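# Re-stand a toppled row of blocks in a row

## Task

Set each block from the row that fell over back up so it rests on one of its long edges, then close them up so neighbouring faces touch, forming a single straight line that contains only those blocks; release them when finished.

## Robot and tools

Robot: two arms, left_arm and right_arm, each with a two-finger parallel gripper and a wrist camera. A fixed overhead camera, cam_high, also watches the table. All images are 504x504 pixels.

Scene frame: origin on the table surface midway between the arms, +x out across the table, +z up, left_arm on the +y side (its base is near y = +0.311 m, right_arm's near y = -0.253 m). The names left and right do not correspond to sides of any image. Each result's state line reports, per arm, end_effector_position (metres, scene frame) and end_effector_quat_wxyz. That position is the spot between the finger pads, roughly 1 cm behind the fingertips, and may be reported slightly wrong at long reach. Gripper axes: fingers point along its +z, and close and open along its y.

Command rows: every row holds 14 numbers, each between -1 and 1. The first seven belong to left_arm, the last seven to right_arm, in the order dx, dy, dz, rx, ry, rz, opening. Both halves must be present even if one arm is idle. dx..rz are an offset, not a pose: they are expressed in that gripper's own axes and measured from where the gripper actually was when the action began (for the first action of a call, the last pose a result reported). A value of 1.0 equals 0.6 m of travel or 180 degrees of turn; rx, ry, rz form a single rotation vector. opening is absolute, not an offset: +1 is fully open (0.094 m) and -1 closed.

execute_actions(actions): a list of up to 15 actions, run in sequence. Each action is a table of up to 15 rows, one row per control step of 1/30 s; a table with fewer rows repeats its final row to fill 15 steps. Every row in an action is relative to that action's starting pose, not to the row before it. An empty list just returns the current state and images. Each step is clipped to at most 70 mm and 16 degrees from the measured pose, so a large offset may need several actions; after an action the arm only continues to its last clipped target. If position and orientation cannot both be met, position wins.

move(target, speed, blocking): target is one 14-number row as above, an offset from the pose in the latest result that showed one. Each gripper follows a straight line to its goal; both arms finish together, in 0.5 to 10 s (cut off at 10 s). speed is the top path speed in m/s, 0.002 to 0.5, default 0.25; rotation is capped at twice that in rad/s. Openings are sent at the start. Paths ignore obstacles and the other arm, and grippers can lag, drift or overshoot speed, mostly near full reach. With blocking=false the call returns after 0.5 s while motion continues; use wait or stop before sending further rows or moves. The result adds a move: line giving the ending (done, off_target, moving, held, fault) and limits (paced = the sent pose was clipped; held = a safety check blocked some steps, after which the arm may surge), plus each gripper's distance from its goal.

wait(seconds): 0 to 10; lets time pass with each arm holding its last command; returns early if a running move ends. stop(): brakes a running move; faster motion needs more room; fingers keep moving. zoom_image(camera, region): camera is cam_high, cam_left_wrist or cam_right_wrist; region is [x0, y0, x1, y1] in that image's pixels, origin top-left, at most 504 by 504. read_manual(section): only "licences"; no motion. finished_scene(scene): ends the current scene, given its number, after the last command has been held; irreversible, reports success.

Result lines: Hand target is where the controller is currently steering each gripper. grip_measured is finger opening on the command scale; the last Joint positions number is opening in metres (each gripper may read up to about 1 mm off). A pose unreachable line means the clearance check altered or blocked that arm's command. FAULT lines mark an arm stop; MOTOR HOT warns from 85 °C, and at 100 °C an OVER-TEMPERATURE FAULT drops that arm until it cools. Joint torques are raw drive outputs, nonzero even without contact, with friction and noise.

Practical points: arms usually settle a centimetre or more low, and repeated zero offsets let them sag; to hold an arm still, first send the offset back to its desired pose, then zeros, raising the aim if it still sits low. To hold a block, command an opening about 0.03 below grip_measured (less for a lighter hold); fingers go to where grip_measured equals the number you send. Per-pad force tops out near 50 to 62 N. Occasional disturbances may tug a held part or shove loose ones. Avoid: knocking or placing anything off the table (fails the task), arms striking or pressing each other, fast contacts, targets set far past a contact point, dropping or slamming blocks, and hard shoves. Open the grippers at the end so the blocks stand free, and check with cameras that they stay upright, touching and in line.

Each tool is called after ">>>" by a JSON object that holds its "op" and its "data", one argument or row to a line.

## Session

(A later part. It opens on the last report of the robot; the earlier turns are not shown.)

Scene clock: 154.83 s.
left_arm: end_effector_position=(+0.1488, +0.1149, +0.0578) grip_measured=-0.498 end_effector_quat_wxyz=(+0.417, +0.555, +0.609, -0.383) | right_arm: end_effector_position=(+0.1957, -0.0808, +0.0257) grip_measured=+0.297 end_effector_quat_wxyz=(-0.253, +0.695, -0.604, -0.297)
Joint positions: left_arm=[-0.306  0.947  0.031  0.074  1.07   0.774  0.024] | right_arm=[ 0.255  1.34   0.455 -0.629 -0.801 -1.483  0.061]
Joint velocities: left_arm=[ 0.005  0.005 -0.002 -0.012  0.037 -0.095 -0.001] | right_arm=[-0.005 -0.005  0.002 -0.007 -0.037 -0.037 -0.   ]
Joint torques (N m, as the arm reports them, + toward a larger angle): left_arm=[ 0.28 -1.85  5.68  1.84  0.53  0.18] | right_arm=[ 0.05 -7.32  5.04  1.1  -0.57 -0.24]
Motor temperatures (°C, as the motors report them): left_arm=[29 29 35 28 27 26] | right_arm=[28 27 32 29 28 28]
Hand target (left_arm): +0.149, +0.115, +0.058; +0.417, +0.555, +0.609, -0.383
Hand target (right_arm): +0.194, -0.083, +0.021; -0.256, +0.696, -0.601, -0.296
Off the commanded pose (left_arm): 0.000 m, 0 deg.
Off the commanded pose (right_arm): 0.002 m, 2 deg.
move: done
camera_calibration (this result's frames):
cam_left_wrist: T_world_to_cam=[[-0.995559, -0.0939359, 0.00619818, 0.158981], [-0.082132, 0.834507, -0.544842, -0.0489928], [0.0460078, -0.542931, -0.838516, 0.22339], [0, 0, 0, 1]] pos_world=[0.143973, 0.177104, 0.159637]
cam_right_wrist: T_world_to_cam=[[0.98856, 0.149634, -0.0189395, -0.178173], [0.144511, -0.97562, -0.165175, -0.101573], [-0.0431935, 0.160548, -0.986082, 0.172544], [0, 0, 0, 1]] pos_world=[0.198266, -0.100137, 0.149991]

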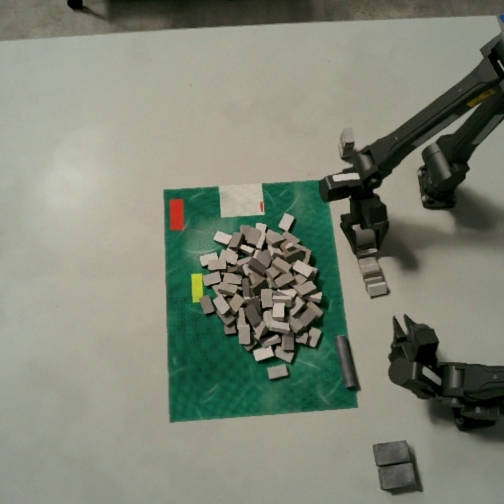

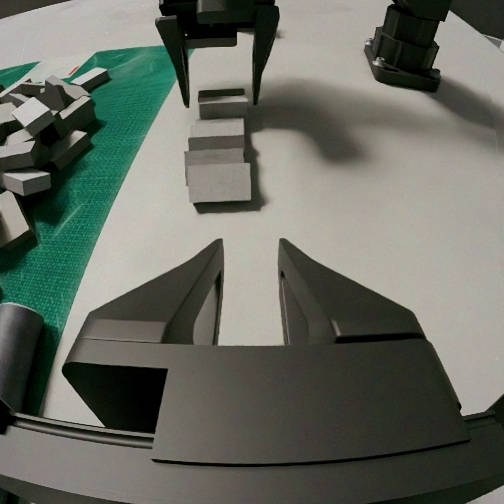

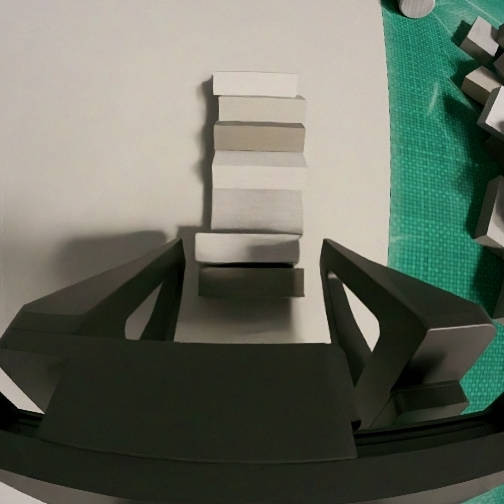

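>>> {"op": "move", "data": {
  "target": [0,0,0,0,0,0,-0.5,0.008,0,0.008,0,0,0,-0.15],
  "speed": 0.05
}}

>>> {"op": "move", "data": {
  "target": [0,0,0,0,0,0,-0.5,0.08,0,-0.085,0,0,0,-0.15],
  "speed": 0.05
}}

>>> {"op": "move", "data": {
  "target": [0,0,0,0,0,0,-0.5,0,0,0,0,0,0,0.3]
}}

>>> {"op": "move", "data": {
  "target": [0,0,0,0,0,0,-0.5,-0.12,0,0.085,0,0,0,0.3],
  "speed": 0.1
}}

Scene clock: 163.97 s.
left_arm: end_effector_position=(+0.1488, +0.1149, +0.0578) grip_measured=-0.498 end_effector_quat_wxyz=(+0.417, +0.555, +0.609, -0.383) | right_arm: end_effector_position=(+0.1958, -0.0805, +0.0255) grip_measured=-0.091 end_effector_quat_wxyz=(-0.254, +0.695, -0.602, -0.298)
Joint positions: left_arm=[-0.306  0.947  0.031  0.074  1.07   0.774  0.024] | right_arm=[ 0.255  1.342  0.455 -0.627 -0.803 -1.486  0.043]
Joint velocities: left_arm=[-0.005  0.005 -0.002  0.002  0.022 -0.037 -0.   ] | right_arm=[ 0.005 -0.015 -0.002  0.007 -0.022  0.022  0.   ]
Joint torques (N m, as the arm reports them, + toward a larger angle): left_arm=[-0.06 -1.93  5.58  1.6   0.5   0.15] | right_arm=[ 1.15 -6.74  5.49  1.32 -0.34 -0.1 ]
Motor temperatures (°C, as the motors report them): left_arm=[29 29 35 28 27 26] | right_arm=[28 27 32 29 29 28]
Hand target (left_arm): +0.149, +0.115, +0.058; +0.417, +0.555, +0.609, -0.383
Hand target (right_arm): +0.196, -0.081, +0.019; -0.253, +0.695, -0.604, -0.297
Off the commanded pose (left_arm): 0.000 m, 0 deg.
Off the commanded pose (right_arm): 0.007 m, 0 deg.
move: done
camera_calibration (this result's frames):
cam_left_wrist: T_world_to_cam=[[-0.995559, -0.0939359, 0.00619818, 0.158981], [-0.082132, 0.834507, -0.544842, -0.0489928], [0.0460078, -0.542931, -0.838516, 0.22339], [0, 0, 0, 1]] pos_world=[0.143973, 0.177104, 0.159637]
cam_right_wrist: T_world_to_cam=[[0.988252, 0.151901, -0.0168632, -0.178159], [0.146986, -0.974866, -0.167428, -0.101696], [-0.0418718, 0.162982, -0.98574, 0.172208], [0, 0, 0, 1]] pos_world=[0.198224, -0.100145, 0.149721]

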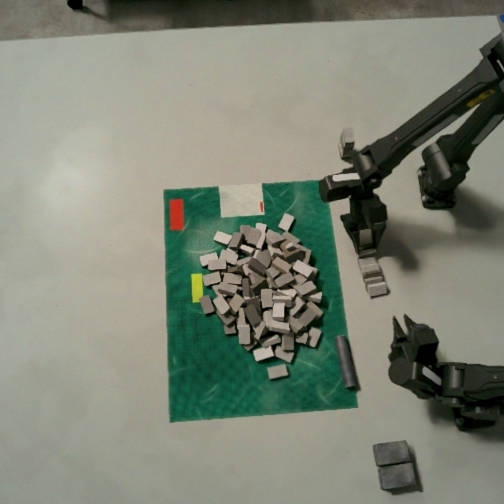

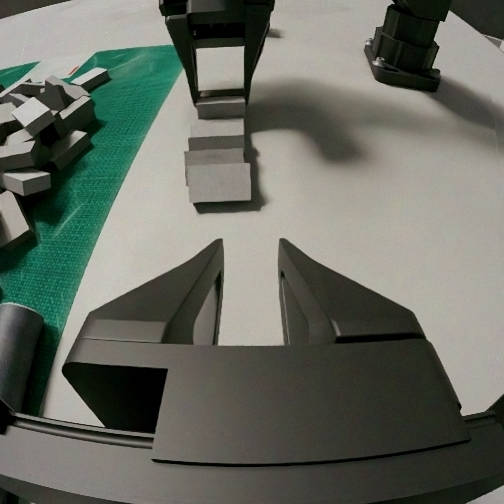

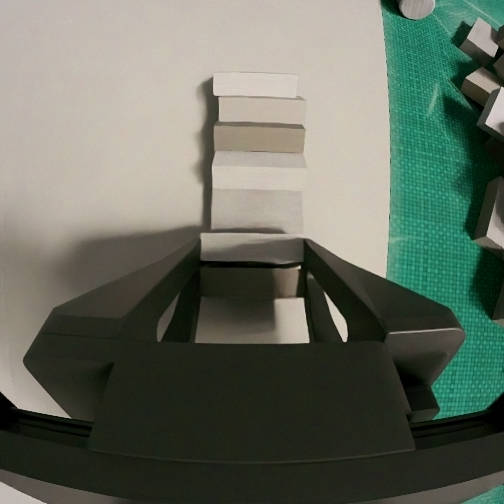

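Scene clock: 165.73 s.
left_arm: end_effector_position=(+0.1488, +0.1149, +0.0578) grip_measured=-0.498 end_effector_quat_wxyz=(+0.417, +0.555, +0.609, -0.383) | right_arm: end_effector_position=(+0.1947, -0.1444, +0.0260) grip_measured=-0.091 end_effector_quat_wxyz=(-0.259, +0.693, -0.599, -0.307)
Joint positions: left_arm=[-0.306  0.947  0.031  0.074  1.07   0.774  0.024] | right_arm=[-0.015  1.402  0.495 -0.9   -0.8   -1.883  0.043]
Joint velocities: left_arm=[-0.005 -0.024  0.012  0.002  0.007 -0.066 -0.001] | right_arm=[ 0.005 -0.005 -0.002 -0.012  0.007  0.051 -0.   ]
Joint torques (N m, as the arm reports them, + toward a larger angle): left_arm=[ 0.08 -1.66  5.51  1.83  0.52  0.19] | right_arm=[ 0.53 -6.31  8.43 -0.91  0.09 -0.2 ]
Motor temperatures (°C, as the motors report them): left_arm=[29 29 35 28 28 26] | right_arm=[28 27 32 29 29 28]
Hand target (left_arm): +0.149, +0.115, +0.058; +0.417, +0.555, +0.609, -0.383
Hand target (right_arm): +0.206, -0.150, +0.026; -0.255, +0.695, -0.601, -0.301
Off the commanded pose (left_arm): 0.000 m, 0 deg.
Off the commanded pose (right_arm): 0.013 m, 1 deg.
move: off_target (right_arm)
camera_calibration (this result's frames):
cam_left_wrist: T_world_to_cam=[[-0.995559, -0.0939359, 0.00619818, 0.158981], [-0.082132, 0.834507, -0.544842, -0.0489928], [0.0460078, -0.542931, -0.838516, 0.22339], [0, 0, 0, 1]] pos_world=[0.143973, 0.177104, 0.159637]
cam_right_wrist: T_world_to_cam=[[0.987433, 0.156706, -0.020499, -0.166378], [0.150114, -0.970544, -0.188442, -0.163142], [-0.0494252, 0.182996, -0.98187, 0.187341], [0, 0, 0, 1]] pos_world=[0.198037, -0.166547, 0.149791]

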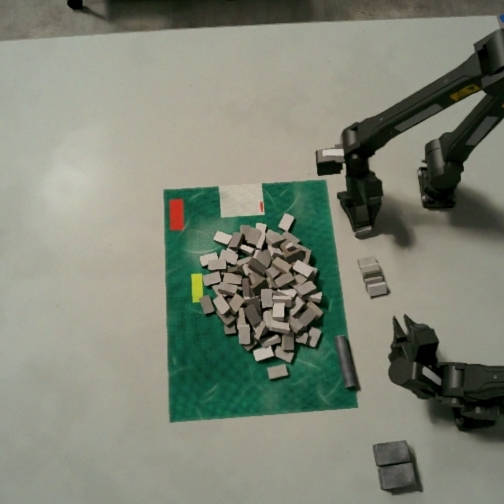

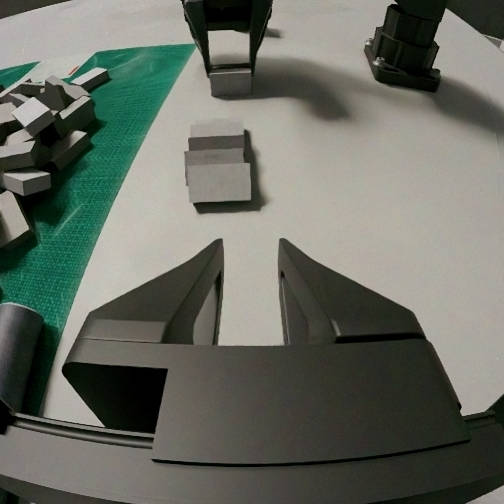

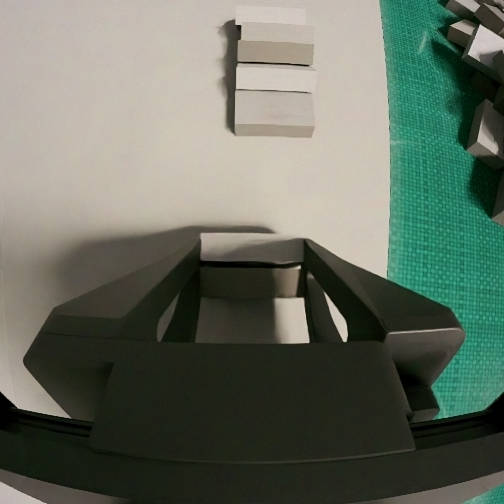

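Scene clock: 166.23 s.
left_arm: end_effector_position=(+0.1488, +0.1149, +0.0578) grip_measured=-0.498 end_effector_quat_wxyz=(+0.417, +0.555, +0.609, -0.383) | right_arm: end_effector_position=(+0.1947, -0.1443, +0.0262) grip_measured=+0.297 end_effector_quat_wxyz=(-0.259, +0.693, -0.599, -0.307)
Joint positions: left_arm=[-0.306  0.947  0.031  0.074  1.07   0.774  0.024] | right_arm=[-0.015  1.402  0.495 -0.9   -0.801 -1.883  0.061]
Joint velocities: left_arm=[-0.015 -0.015  0.002 -0.007  0.007 -0.066 -0.001] | right_arm=[-0.015 -0.005 -0.012  0.002  0.022 -0.007  0.001]
Joint torques (N m, as the arm reports them, + toward a larger angle): left_arm=[ 0.39 -1.57  5.56  1.74  0.51  0.19] | right_arm=[ 1.49 -8.18  5.44 -0.02 -0.41 -0.1 ]
Motor temperatures (°C, as the motors report them): left_arm=[29 29 35 28 28 26] | right_arm=[28 27 32 29 29 28]
Hand target (left_arm): +0.149, +0.115, +0.058; +0.417, +0.555, +0.609, -0.383
Hand target (right_arm): +0.195, -0.144, +0.026; -0.259, +0.693, -0.599, -0.307
Off the commanded pose (left_arm): 0.000 m, 0 deg.
Off the commanded pose (right_arm): 0.000 m, 0 deg.
move: done
camera_calibration (this result's frames):
cam_left_wrist: T_world_to_cam=[[-0.995559, -0.0939359, 0.00619818, 0.158981], [-0.082132, 0.834507, -0.544842, -0.0489928], [0.0460078, -0.542931, -0.838516, 0.22339], [0, 0, 0, 1]] pos_world=[0.143973, 0.177104, 0.159637]
cam_right_wrist: T_world_to_cam=[[0.987476, 0.156464, -0.0202527, -0.166488], [0.149868, -0.970374, -0.189508, -0.162892], [-0.049304, 0.1841, -0.98167, 0.187583], [0, 0, 0, 1]] pos_world=[0.198064, -0.166551, 0.149904]

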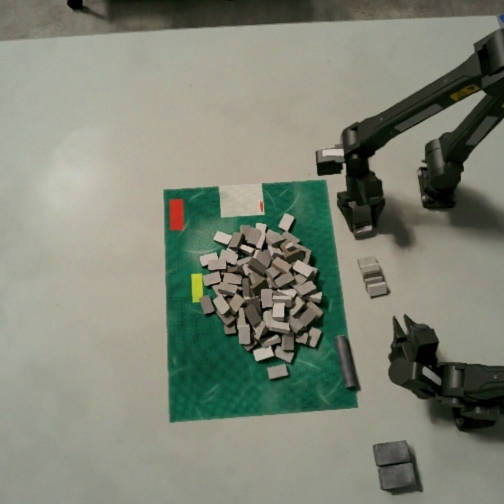

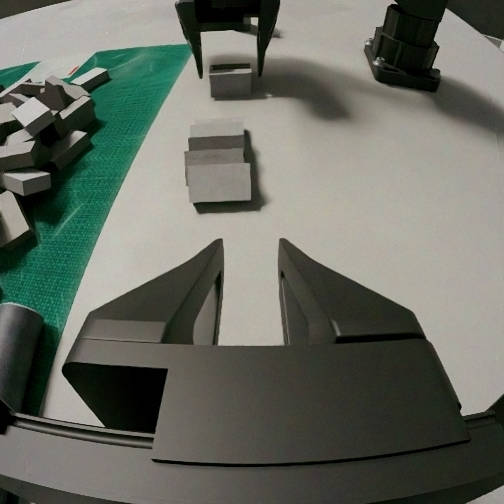

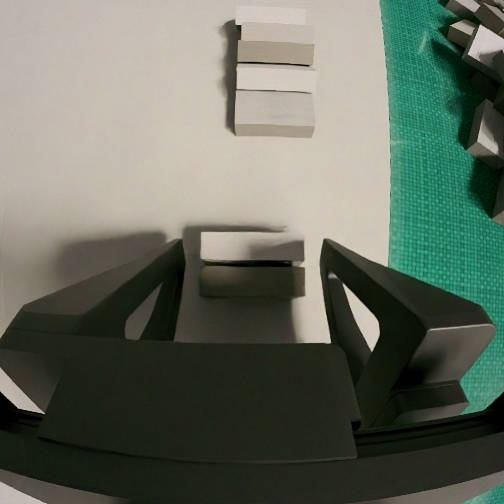

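Scene clock: 167.70 s.
left_arm: end_effector_position=(+0.1488, +0.1149, +0.0578) grip_measured=-0.498 end_effector_quat_wxyz=(+0.417, +0.555, +0.609, -0.383) | right_arm: end_effector_position=(+0.1837, -0.0589, +0.0456) grip_measured=+0.297 end_effector_quat_wxyz=(-0.256, +0.694, -0.600, -0.306)
Joint positions: left_arm=[-0.306  0.947  0.031  0.074  1.07   0.774  0.024] | right_arm=[ 0.344  1.252  0.446 -0.626 -0.812 -1.363  0.061]
Joint velocities: left_arm=[ 0.005 -0.015 -0.007 -0.007  0.007  0.051 -0.001] | right_arm=[-0.005 -0.015  0.002 -0.012 -0.037  0.051  0.   ]
Joint torques (N m, as the arm reports them, + toward a larger angle): left_arm=[ 0.02 -1.95  5.66  1.69  0.53  0.17] | right_arm=[ 1.89 -8.56  5.77  1.32 -0.33 -0.03]
Motor temperatures (°C, as the motors report them): left_arm=[29 29 35 28 28 26] | right_arm=[28 27 32 29 29 28]
Hand target (left_arm): +0.149, +0.115, +0.058; +0.417, +0.555, +0.609, -0.383
Hand target (right_arm): +0.182, -0.059, +0.045; -0.259, +0.693, -0.600, -0.303
Off the commanded pose (left_arm): 0.000 m, 0 deg.
Off the commanded pose (right_arm): 0.002 m, 0 deg.
move: done
camera_calibration (this result's frames):
cam_left_wrist: T_world_to_cam=[[-0.995559, -0.0939359, 0.00619818, 0.158981], [-0.082132, 0.834507, -0.544842, -0.0489928], [0.0460078, -0.542931, -0.838516, 0.22339], [0, 0, 0, 1]] pos_world=[0.143973, 0.177104, 0.159637]
cam_right_wrist: T_world_to_cam=[[0.987213, 0.157534, -0.0243594, -0.16829], [0.150486, -0.971425, -0.183541, -0.0751784], [-0.0525772, 0.177528, -0.98271, 0.190706], [0, 0, 0, 1]] pos_world=[0.187478, -0.0803745, 0.169511]

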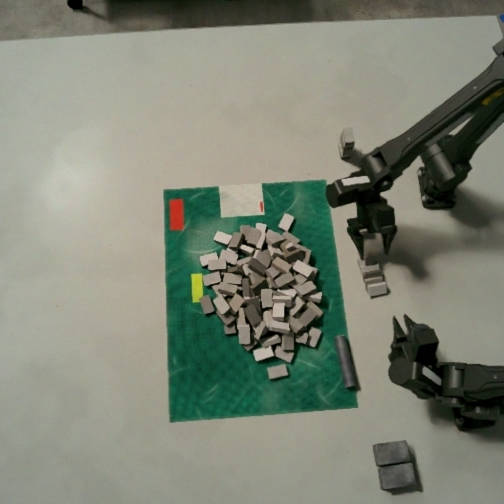

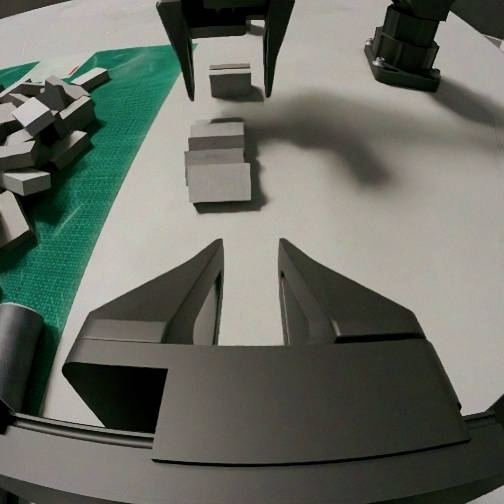

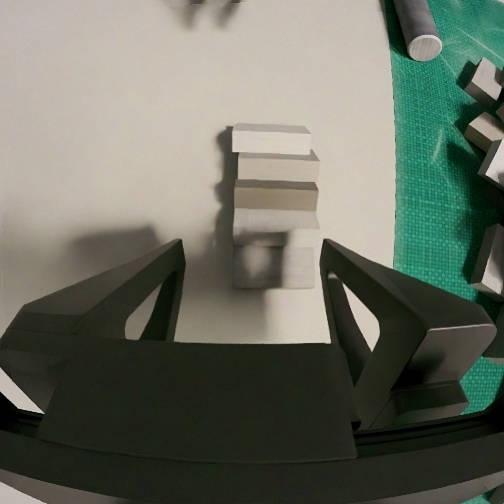

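>>> {"op": "move", "data": {
  "target": [0,0,0,0,0,0,-0.5,0.046,-0.022,0.04,0,0,0,0.3],
  "speed": 0.05
}}

>>> {"op": "move", "data": {
  "target": [0,0,0,0,0,0,-0.5,0,0,0,0,0,0,-0.15]
}}

>>> {"op": "move", "data": {
  "target": [0,0,0,0,0,0,-0.5,-0.022,0,-0.012,0,0.25,0,-0.15],
  "speed": 0.15
}}

>>> {"op": "move", "data": {
  "target": [0,0,0,0,0,0,-0.5,0.008,0,0.004,0,0.26,0,-0.15],
  "speed": 0.15
}}

>>> {"op": "move", "data": {
  "target": [0,0,0,0,0,0,-0.5,0.06,0.01,0.054,0,0,0,-0.15],
  "speed": 0.05
}}

Scene clock: 177.27 s.
left_arm: end_effector_position=(+0.1488, +0.1149, +0.0578) grip_measured=-0.498 end_effector_quat_wxyz=(+0.417, +0.555, +0.609, -0.383) | right_arm: end_effector_position=(+0.1938, -0.0562, +0.0106) grip_measured=+0.297 end_effector_quat_wxyz=(-0.249, +0.692, -0.602, -0.311)
Joint positions: left_arm=[-0.306  0.947  0.031  0.074  1.07   0.774  0.024] | right_arm=[ 0.343  1.41   0.446 -0.487 -0.812 -1.366  0.061]
Joint velocities: left_arm=[ 0.005  0.005 -0.002 -0.002  0.022  0.066 -0.001] | right_arm=[ 0.005  0.005 -0.012  0.012 -0.037  0.007  0.001]
Joint torques (N m, as the arm reports them, + toward a larger angle): left_arm=[ 0.18 -1.46  5.51  1.79  0.52  0.18] | right_arm=[ 0.13 -7.98  5.4   1.47 -0.55 -0.23]
Motor temperatures (°C, as the motors report them): left_arm=[29 29 36 28 28 26] | right_arm=[28 27 32 29 29 28]
Hand target (left_arm): +0.149, +0.115, +0.058; +0.417, +0.555, +0.609, -0.383
Hand target (right_arm): +0.197, -0.058, +0.009; -0.256, +0.694, -0.600, -0.307
Off the commanded pose (left_arm): 0.000 m, 0 deg.
Off the commanded pose (right_arm): 0.004 m, 1 deg.
move: done
camera_calibration (this result's frames):
cam_left_wrist: T_world_to_cam=[[-0.995559, -0.0939359, 0.00619818, 0.158981], [-0.082132, 0.834507, -0.544842, -0.0489928], [0.0460078, -0.542931, -0.838516, 0.22339], [0, 0, 0, 1]] pos_world=[0.143973, 0.177104, 0.159637]
cam_right_wrist: T_world_to_cam=[[0.986495, 0.158546, -0.0411209, -0.179176], [0.148706, -0.972192, -0.180915, -0.0802063], [-0.0686608, 0.172356, -0.982639, 0.159129], [0, 0, 0, 1]] pos_world=[0.19961, -0.0769949, 0.134488]

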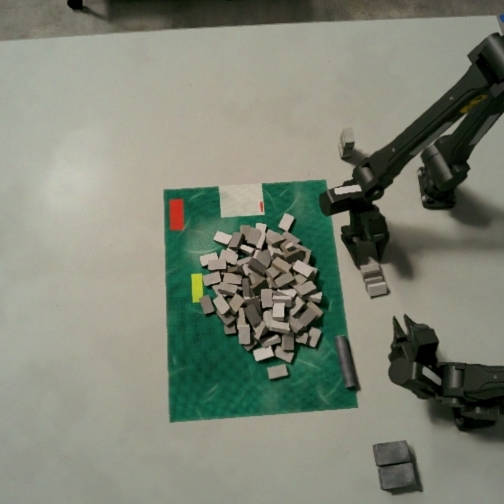

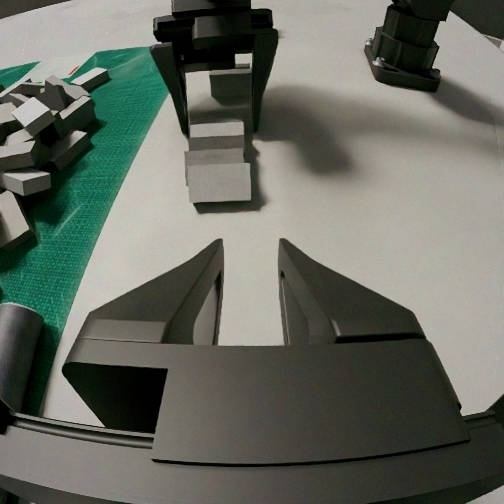

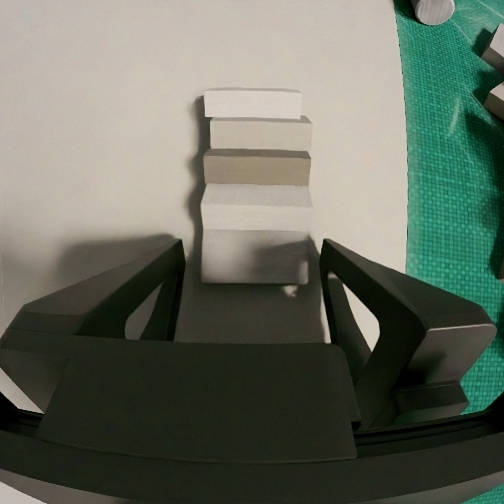

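Scene clock: 177.77 s.
left_arm: end_effector_position=(+0.1488, +0.1149, +0.0578) grip_measured=-0.498 end_effector_quat_wxyz=(+0.417, +0.555, +0.609, -0.383) | right_arm: end_effector_position=(+0.1938, -0.0563, +0.0105) grip_measured=-0.091 end_effector_quat_wxyz=(-0.249, +0.692, -0.602, -0.310)
Joint positions: left_arm=[-0.306  0.947  0.031  0.074  1.07   0.774  0.024] | right_arm=[ 0.343  1.41   0.446 -0.487 -0.811 -1.366  0.043]
Joint velocities: left_arm=[-0.005 -0.005 -0.012 -0.002  0.007  0.007  0.   ] | right_arm=[-0.015 -0.015  0.017 -0.007  0.007  0.066 -0.   ]
Joint torques (N m, as the arm reports them, + toward a larger angle): left_arm=[ 0.31 -1.45  5.56  1.84  0.51  0.16] | right_arm=[ 0.93 -8.66  5.77  0.37 -0.47 -0.13]
Motor temperatures (°C, as the motors report them): left_arm=[29 29 36 28 28 26] | right_arm=[28 27 32 29 29 28]
Hand target (left_arm): +0.149, +0.115, +0.058; +0.417, +0.555, +0.609, -0.383
Hand target (right_arm): +0.194, -0.056, +0.011; -0.249, +0.692, -0.602, -0.311
Off the commanded pose (left_arm): 0.000 m, 0 deg.
Off the commanded pose (right_arm): 0.000 m, 0 deg.
move: done
camera_calibration (this result's frames):
cam_left_wrist: T_world_to_cam=[[-0.995559, -0.0939359, 0.00619818, 0.158981], [-0.082132, 0.834507, -0.544842, -0.0489928], [0.0460078, -0.542931, -0.838516, 0.22339], [0, 0, 0, 1]] pos_world=[0.143973, 0.177104, 0.159637]
cam_right_wrist: T_world_to_cam=[[0.986518, 0.158427, -0.0410206, -0.179216], [0.148657, -0.972336, -0.180177, -0.080316], [-0.0684306, 0.17165, -0.982779, 0.15897], [0, 0, 0, 1]] pos_world=[0.199618, -0.0769887, 0.13441]

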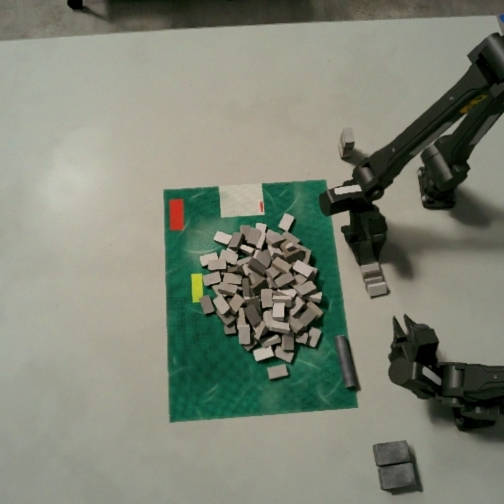

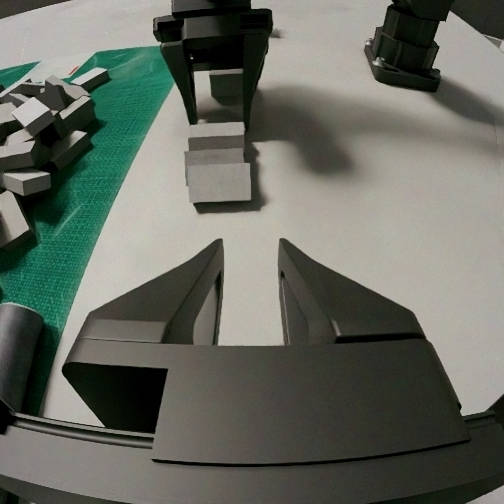

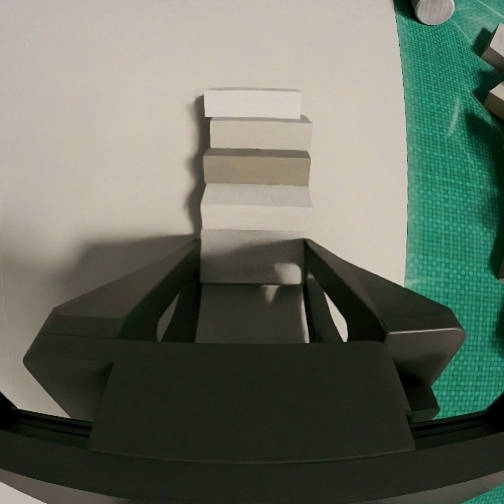

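Scene clock: 180.73 s.
left_arm: end_effector_position=(+0.1488, +0.1149, +0.0578) grip_measured=-0.498 end_effector_quat_wxyz=(+0.417, +0.555, +0.609, -0.383) | right_arm: end_effector_position=(+0.1872, -0.0611, +0.0217) grip_measured=-0.091 end_effector_quat_wxyz=(-0.007, +0.759, -0.651, -0.015)
Joint positions: left_arm=[-0.306  0.947  0.031  0.074  1.07   0.774  0.024] | right_arm=[ 0.761  1.322  0.62  -0.86  -0.031 -1.014  0.043]
Joint velocities: left_arm=[-0.015  0.005 -0.012 -0.007 -0.007 -0.022  0.   ] | right_arm=[-0.005  0.005 -0.002 -0.007  0.007  0.051  0.   ]
Joint torques (N m, as the arm reports them, + toward a larger angle): left_arm=[-0.03 -1.64  5.65  1.72  0.51  0.17] | right_arm=[ 2.23 -8.28 10.67 -0.48  0.   -0.02]
Motor temperatures (°C, as the motors report them): left_arm=[29 29 36 28 28 26] | right_arm=[28 27 32 29 28 28]
Hand target (left_arm): +0.149, +0.115, +0.058; +0.417, +0.555, +0.609, -0.383
Hand target (right_arm): +0.193, -0.053, +0.027; -0.004, +0.758, -0.652, -0.014
Off the commanded pose (left_arm): 0.000 m, 0 deg.
Off the commanded pose (right_arm): 0.011 m, 1 deg.
move: off_target (right_arm)
camera_calibration (this result's frames):
cam_left_wrist: T_world_to_cam=[[-0.995559, -0.0939359, 0.00619818, 0.158981], [-0.082132, 0.834507, -0.544842, -0.0489928], [0.0460078, -0.542931, -0.838516, 0.22339], [0, 0, 0, 1]] pos_world=[0.143973, 0.177104, 0.159637]
cam_right_wrist: T_world_to_cam=[[0.9884, 0.150141, -0.0228825, -0.172638], [0.136342, -0.810809, 0.56921, -0.0861163], [0.0669083, -0.565727, -0.821873, 0.0964872], [0, 0, 0, 1]] pos_world=[0.175921, 0.0106815, 0.124368]

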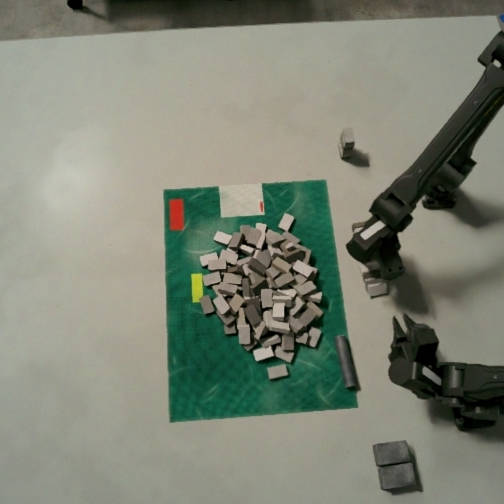

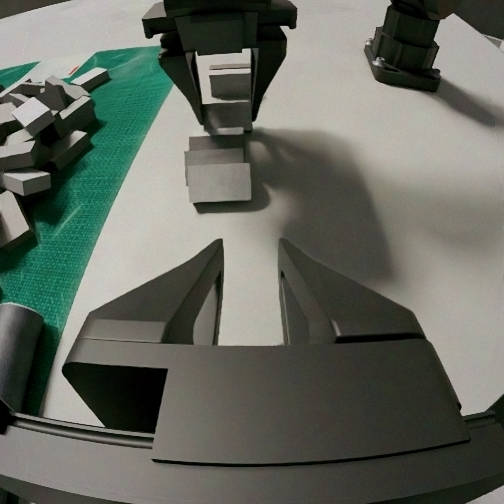

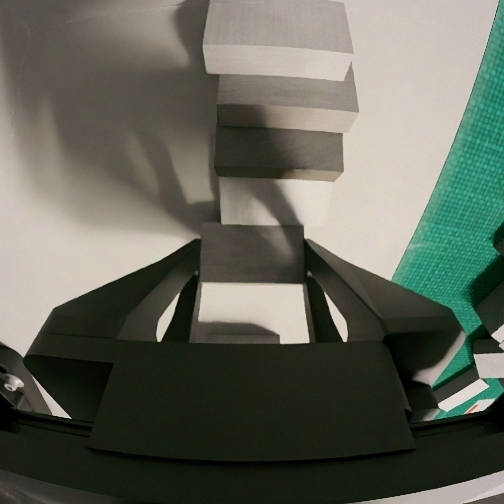

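Scene clock: 183.83 s.
left_arm: end_effector_position=(+0.1488, +0.1149, +0.0578) grip_measured=-0.498 end_effector_quat_wxyz=(+0.417, +0.555, +0.609, -0.383) | right_arm: end_effector_position=(+0.1863, -0.0708, +0.0193) grip_measured=-0.091 end_effector_quat_wxyz=(+0.242, +0.708, -0.597, +0.290)
Joint positions: left_arm=[-0.306  0.947  0.031  0.074  1.07   0.774  0.024] | right_arm=[ 1.05   1.74   0.876 -1.332  0.495 -0.578  0.043]
Joint velocities: left_arm=[-0.005  0.005  0.012 -0.012 -0.007  0.022 -0.   ] | right_arm=[-0.005  0.005  0.002 -0.027 -0.066  0.081 -0.001]
Joint torques (N m, as the arm reports them, + toward a larger angle): left_arm=[ 0.32 -1.52  5.66  1.84  0.51  0.17] | right_arm=[  1.72 -12.44   7.68  -1.71   0.19   0.04]
Motor temperatures (°C, as the motors report them): left_arm=[29 29 36 28 28 26] | right_arm=[28 27 32 29 28 28]
Hand target (left_arm): +0.149, +0.115, +0.058; +0.417, +0.555, +0.609, -0.383
Hand target (right_arm): +0.189, -0.064, +0.020; +0.246, +0.704, -0.598, +0.293
Off the commanded pose (left_arm): 0.000 m, 0 deg.
Off the commanded pose (right_arm): 0.005 m, 1 deg.
move: done
camera_calibration (this result's frames):
cam_left_wrist: T_world_to_cam=[[-0.995559, -0.0939359, 0.00619818, 0.158981], [-0.082132, 0.834507, -0.544842, -0.0489928], [0.0460078, -0.542931, -0.838516, 0.22339], [0, 0, 0, 1]] pos_world=[0.143973, 0.177104, 0.159637]
cam_right_wrist: T_world_to_cam=[[0.987362, 0.15844, -0.00362437, -0.17003], [0.028472, -0.154841, 0.987529, -0.0340491], [0.155903, -0.975152, -0.157395, 0.030646], [0, 0, 0, 1]] pos_world=[0.164073, 0.0515518, 0.0378317]

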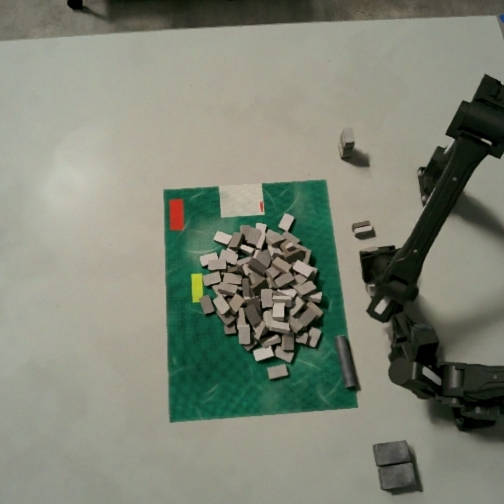

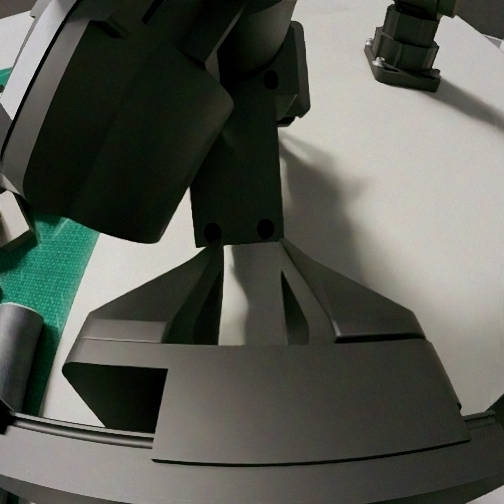

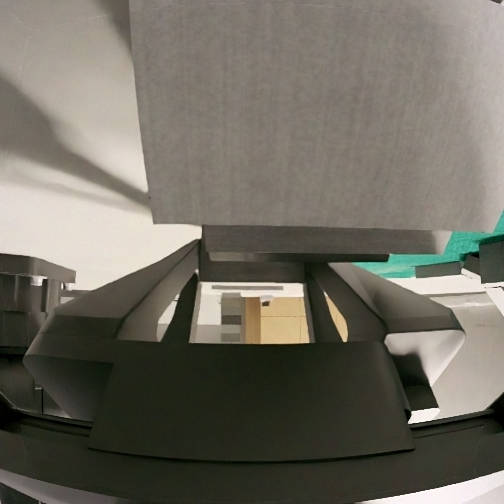

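Scene clock: 185.10 s.
left_arm: end_effector_position=(+0.1488, +0.1149, +0.0578) grip_measured=-0.498 end_effector_quat_wxyz=(+0.417, +0.555, +0.609, -0.383) | right_arm: end_effector_position=(+0.1887, -0.1115, +0.0221) grip_measured=-0.091 end_effector_quat_wxyz=(+0.240, +0.709, -0.597, +0.289)
Joint positions: left_arm=[-0.306  0.947  0.031  0.074  1.07   0.774  0.024] | right_arm=[ 0.976  1.658  0.777 -1.273  0.536 -0.652  0.043]
Joint velocities: left_arm=[ 0.005 -0.015  0.002 -0.002  0.022 -0.022  0.   ] | right_arm=[-0.015 -0.015  0.007 -0.012  0.037 -0.022  0.001]
Joint torques (N m, as the arm reports them, + toward a larger angle): left_arm=[-0.06 -1.94  5.6   1.89  0.5   0.17] | right_arm=[ -0.06 -13.03   3.46  -0.42   0.56  -0.16]
Motor temperatures (°C, as the motors report them): left_arm=[29 29 36 28 28 26] | right_arm=[28 27 32 29 28 28]
Hand target (left_arm): +0.149, +0.115, +0.058; +0.417, +0.555, +0.609, -0.383
Hand target (right_arm): +0.189, -0.120, +0.021; +0.243, +0.708, -0.597, +0.290
Off the commanded pose (left_arm): 0.000 m, 0 deg.
Off the commanded pose (right_arm): 0.008 m, 0 deg.
move: done
camera_calibration (this result's frames):
cam_left_wrist: T_world_to_cam=[[-0.995559, -0.0939359, 0.00619818, 0.158981], [-0.082132, 0.834507, -0.544842, -0.0489928], [0.0460078, -0.542931, -0.838516, 0.22339], [0, 0, 0, 1]] pos_world=[0.143973, 0.177104, 0.159637]
cam_right_wrist: T_world_to_cam=[[0.98713, 0.159897, -0.00273778, -0.165763], [0.0287715, -0.160729, 0.986579, -0.0437978], [0.157311, -0.97396, -0.163261, -0.00892689], [0, 0, 0, 1]] pos_world=[0.166294, 0.010771, 0.0412988]

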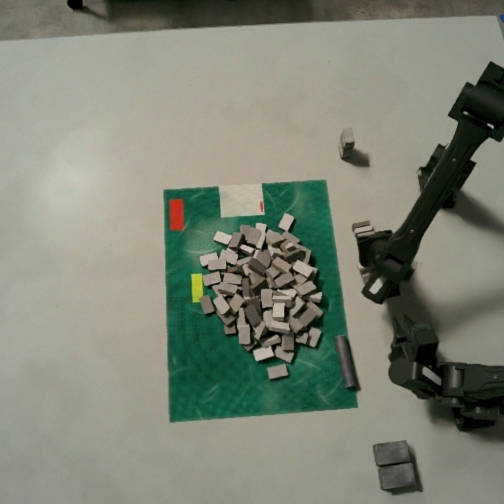

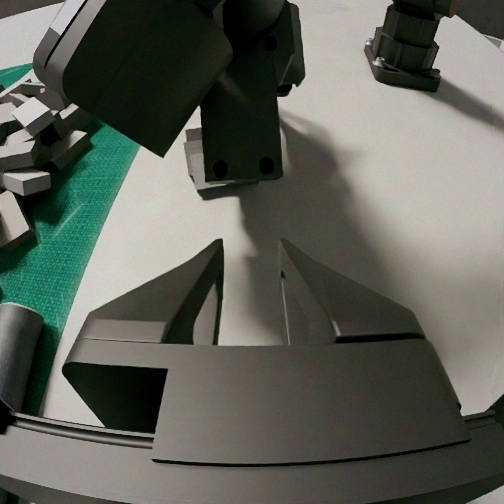

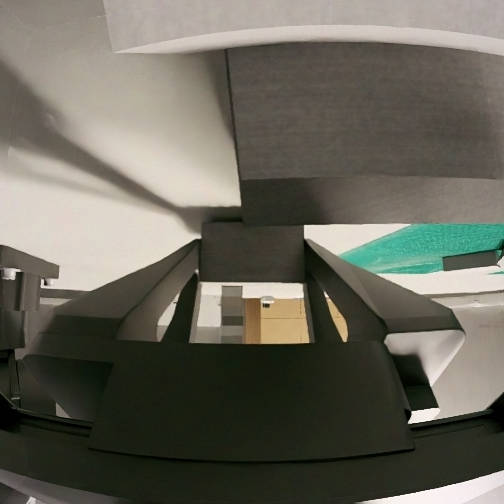

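>>> {"op": "move", "data": {
  "target": [-0.1,0,-0.1,0,0,0,-0.5,0,0,0,0,0,0,0.3]
}}

>>> {"op": "move", "data": {
  "target": [0,0,0,0,0,0,-0.5,0,0,0,0,-0.5,0,0.3],
  "speed": 0.2
}}

>>> {"op": "move", "data": {
  "target": [0,0,0,0,0,0,-0.5,-0.11,-0.02,0.06,0,0,0,0.3],
  "speed": 0.1
}}

Scene clock: 194.77 s.
left_arm: end_effector_position=(+0.1310, +0.1466, +0.1164) grip_measured=-0.498 end_effector_quat_wxyz=(+0.403, +0.549, +0.616, -0.396) | right_arm: end_effector_position=(+0.1887, -0.1114, +0.0220) grip_measured=+0.297 end_effector_quat_wxyz=(+0.240, +0.709, -0.597, +0.289)
Joint positions: left_arm=[-0.077  0.613  0.199 -0.912  1.189  1.258  0.024] | right_arm=[ 0.976  1.658  0.777 -1.272  0.535 -0.653  0.061]
Joint velocities: left_arm=[-0.005  0.005  0.002 -0.037 -0.022  0.066 -0.001] | right_arm=[-0.024 -0.005  0.002 -0.017  0.066 -0.081  0.   ]
Joint torques (N m, as the arm reports them, + toward a larger angle): left_arm=[ 1.67  1.88 11.36  0.3   0.91  0.33] | right_arm=[  1.2  -12.68   5.14  -0.82   0.25  -0.1 ]
Motor temperatures (°C, as the motors report them): left_arm=[29 29 37 28 28 26] | right_arm=[28 27 31 29 29 28]
Hand target (left_arm): +0.146, +0.148, +0.135; +0.418, +0.554, +0.609, -0.383
Hand target (right_arm): +0.189, -0.111, +0.022; +0.240, +0.709, -0.597, +0.289
Off the commanded pose (left_arm): 0.024 m, 3 deg.
Off the commanded pose (right_arm): 0.000 m, 0 deg.
move: off_target (left_arm)
camera_calibration (this result's frames):
cam_left_wrist: T_world_to_cam=[[-0.994866, -0.0881657, 0.0496844, 0.137789], [-0.101015, 0.835334, -0.540382, -0.0431593], [0.00614006, -0.542627, -0.839951, 0.295884], [0, 0, 0, 1]] pos_world=[0.130905, 0.208755, 0.218359]
cam_right_wrist: T_world_to_cam=[[0.987074, 0.160232, -0.00321381, -0.165704], [0.029366, -0.161117, 0.986498, -0.0438653], [0.157551, -0.973841, -0.16374, -0.00888468], [0, 0, 0, 1]] pos_world=[0.16625, 0.0108313, 0.0412857]

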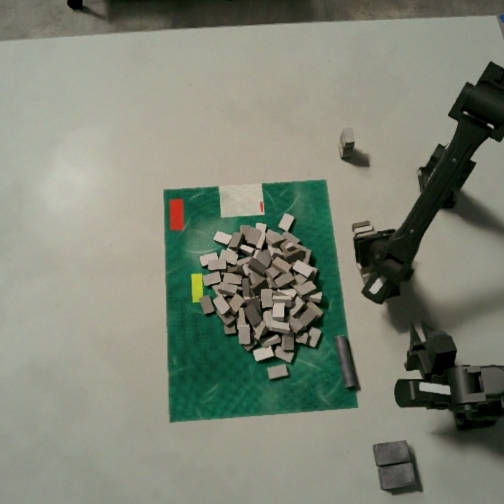

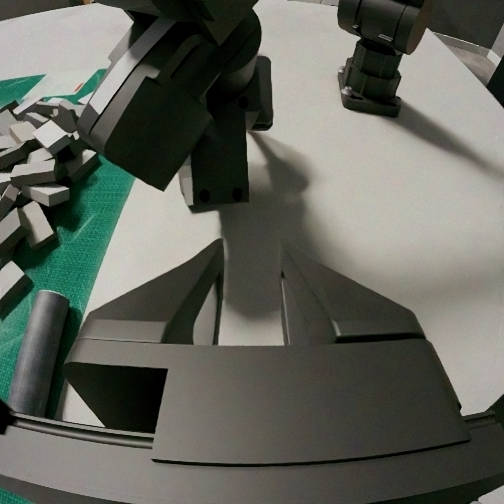

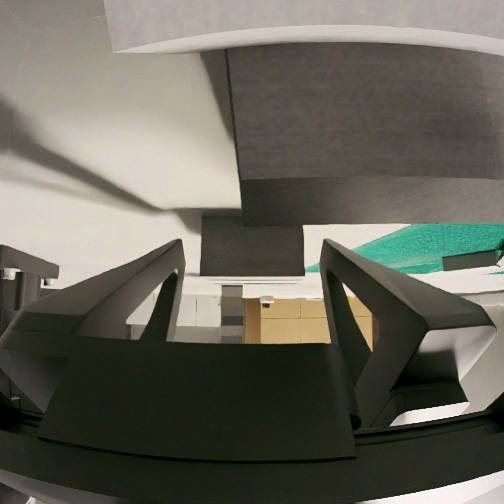

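Scene clock: 199.20 s.
left_arm: end_effector_position=(+0.1310, +0.1466, +0.1164) grip_measured=-0.498 end_effector_quat_wxyz=(+0.403, +0.549, +0.616, -0.396) | right_arm: end_effector_position=(+0.1901, -0.1117, +0.0231) grip_measured=+0.297 end_effector_quat_wxyz=(-0.245, +0.698, -0.598, -0.308)
Joint positions: left_arm=[-0.077  0.613  0.199 -0.912  1.189  1.258  0.024] | right_arm=[ 0.131  1.374  0.471 -0.783 -0.801 -1.693  0.061]
Joint velocities: left_arm=[-0.015  0.005 -0.017  0.002 -0.007 -0.037  0.   ] | right_arm=[-0.005 -0.005 -0.012  0.002  0.022 -0.037 -0.001]
Joint torques (N m, as the arm reports them, + toward a larger angle): left_arm=[-0.34  0.76  7.53  1.02  0.72  0.15] | right_arm=[ 0.08 -7.06  5.03  0.38 -0.59 -0.24]
Motor temperatures (°C, as the motors report them): left_arm=[29 29 37 28 28 26] | right_arm=[28 27 31 29 29 28]
Hand target (left_arm): +0.131, +0.147, +0.116; +0.403, +0.549, +0.616, -0.396
Hand target (right_arm): +0.187, -0.113, +0.020; -0.245, +0.699, -0.597, -0.309
Off the commanded pose (left_arm): 0.000 m, 0 deg.
Off the commanded pose (right_arm): 0.002 m, 2 deg.
move: done
camera_calibration (this result's frames):
cam_left_wrist: T_world_to_cam=[[-0.994896, -0.0880296, 0.0493293, 0.137814], [-0.100708, 0.835361, -0.540398, -0.0432015], [0.00636324, -0.542608, -0.839962, 0.295853], [0, 0, 0, 1]] pos_world=[0.130877, 0.208753, 0.218361]
cam_right_wrist: T_world_to_cam=[[0.984389, 0.17184, -0.0380765, -0.164351], [0.163077, -0.971856, -0.170006, -0.134315], [-0.0662187, 0.161142, -0.984707, 0.179108], [0, 0, 0, 1]] pos_world=[0.195549, -0.131154, 0.147277]

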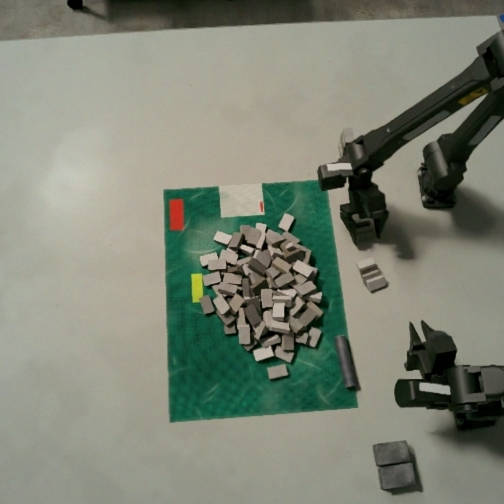

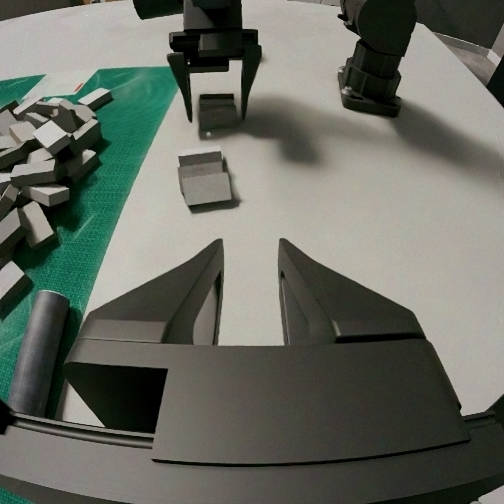

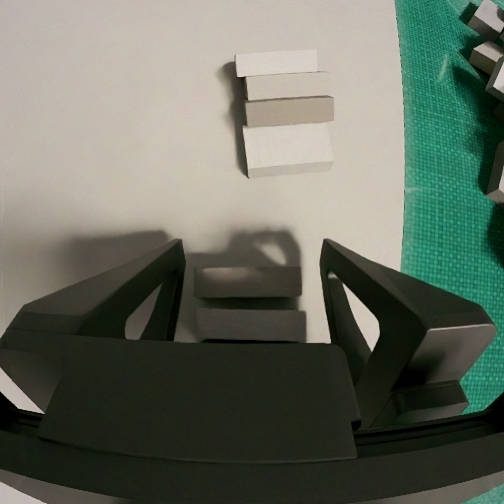

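Scene clock: 200.53 s.
left_arm: end_effector_position=(+0.1310, +0.1466, +0.1164) grip_measured=-0.498 end_effector_quat_wxyz=(+0.403, +0.549, +0.616, -0.396) | right_arm: end_effector_position=(+0.1832, -0.0426, +0.0410) grip_measured=+0.297 end_effector_quat_wxyz=(-0.233, +0.697, -0.602, -0.312)
Joint positions: left_arm=[-0.077  0.613  0.199 -0.912  1.189  1.258  0.024] | right_arm=[ 0.413  1.291  0.471 -0.602 -0.789 -1.292  0.061]
Joint velocities: left_arm=[-0.005 -0.005  0.017 -0.007 -0.022  0.037 -0.   ] | right_arm=[ 0.005  0.015 -0.002  0.002  0.051 -0.081 -0.001]
Joint torques (N m, as the arm reports them, + toward a larger angle): left_arm=[-0.09  0.49  7.51  1.03  0.75  0.2 ] | right_arm=[ 1.03 -8.89  7.61  1.31 -0.36  0.04]
Motor temperatures (°C, as the motors report them): left_arm=[29 29 37 28 28 26] | right_arm=[28 27 31 29 29 28]
Hand target (left_arm): +0.131, +0.147, +0.116; +0.403, +0.549, +0.616, -0.396
Hand target (right_arm): +0.190, -0.039, +0.046; -0.245, +0.699, -0.599, -0.304
Off the commanded pose (left_arm): 0.000 m, 0 deg.
Off the commanded pose (right_arm): 0.009 m, 1 deg.
move: done
camera_calibration (this result's frames):
cam_left_wrist: T_world_to_cam=[[-0.994896, -0.0880296, 0.0493293, 0.137814], [-0.100708, 0.835361, -0.540398, -0.0432015], [0.00636324, -0.542608, -0.839962, 0.295853], [0, 0, 0, 1]] pos_world=[0.130877, 0.208753, 0.218361]
cam_right_wrist: T_world_to_cam=[[0.982913, 0.173232, -0.0622282, -0.167478], [0.161383, -0.973622, -0.161291, -0.0630644], [-0.0885276, 0.148493, -0.984943, 0.188678], [0, 0, 0, 1]] pos_world=[0.191497, -0.0604056, 0.165243]

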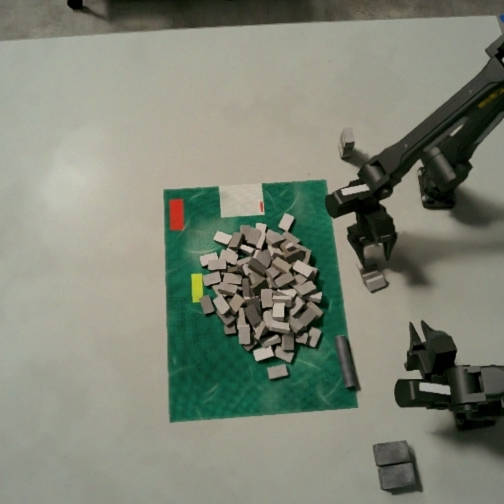

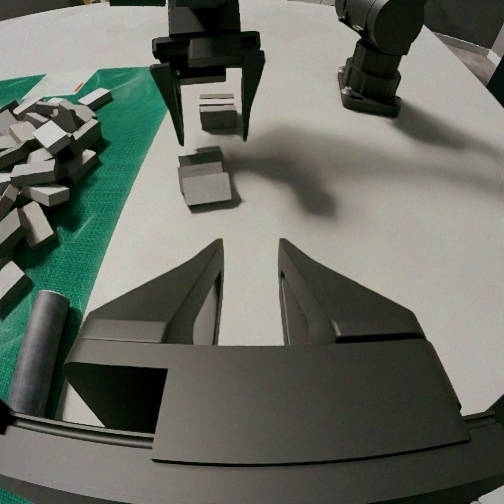

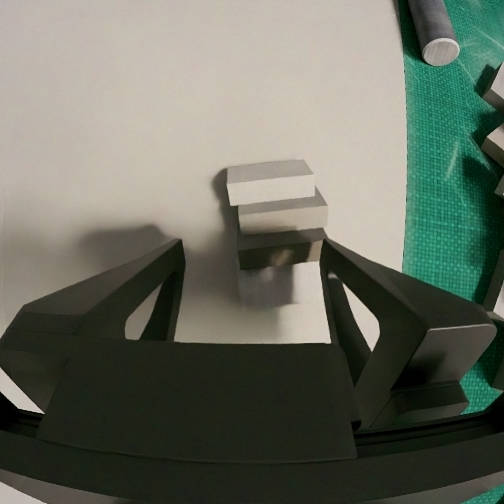

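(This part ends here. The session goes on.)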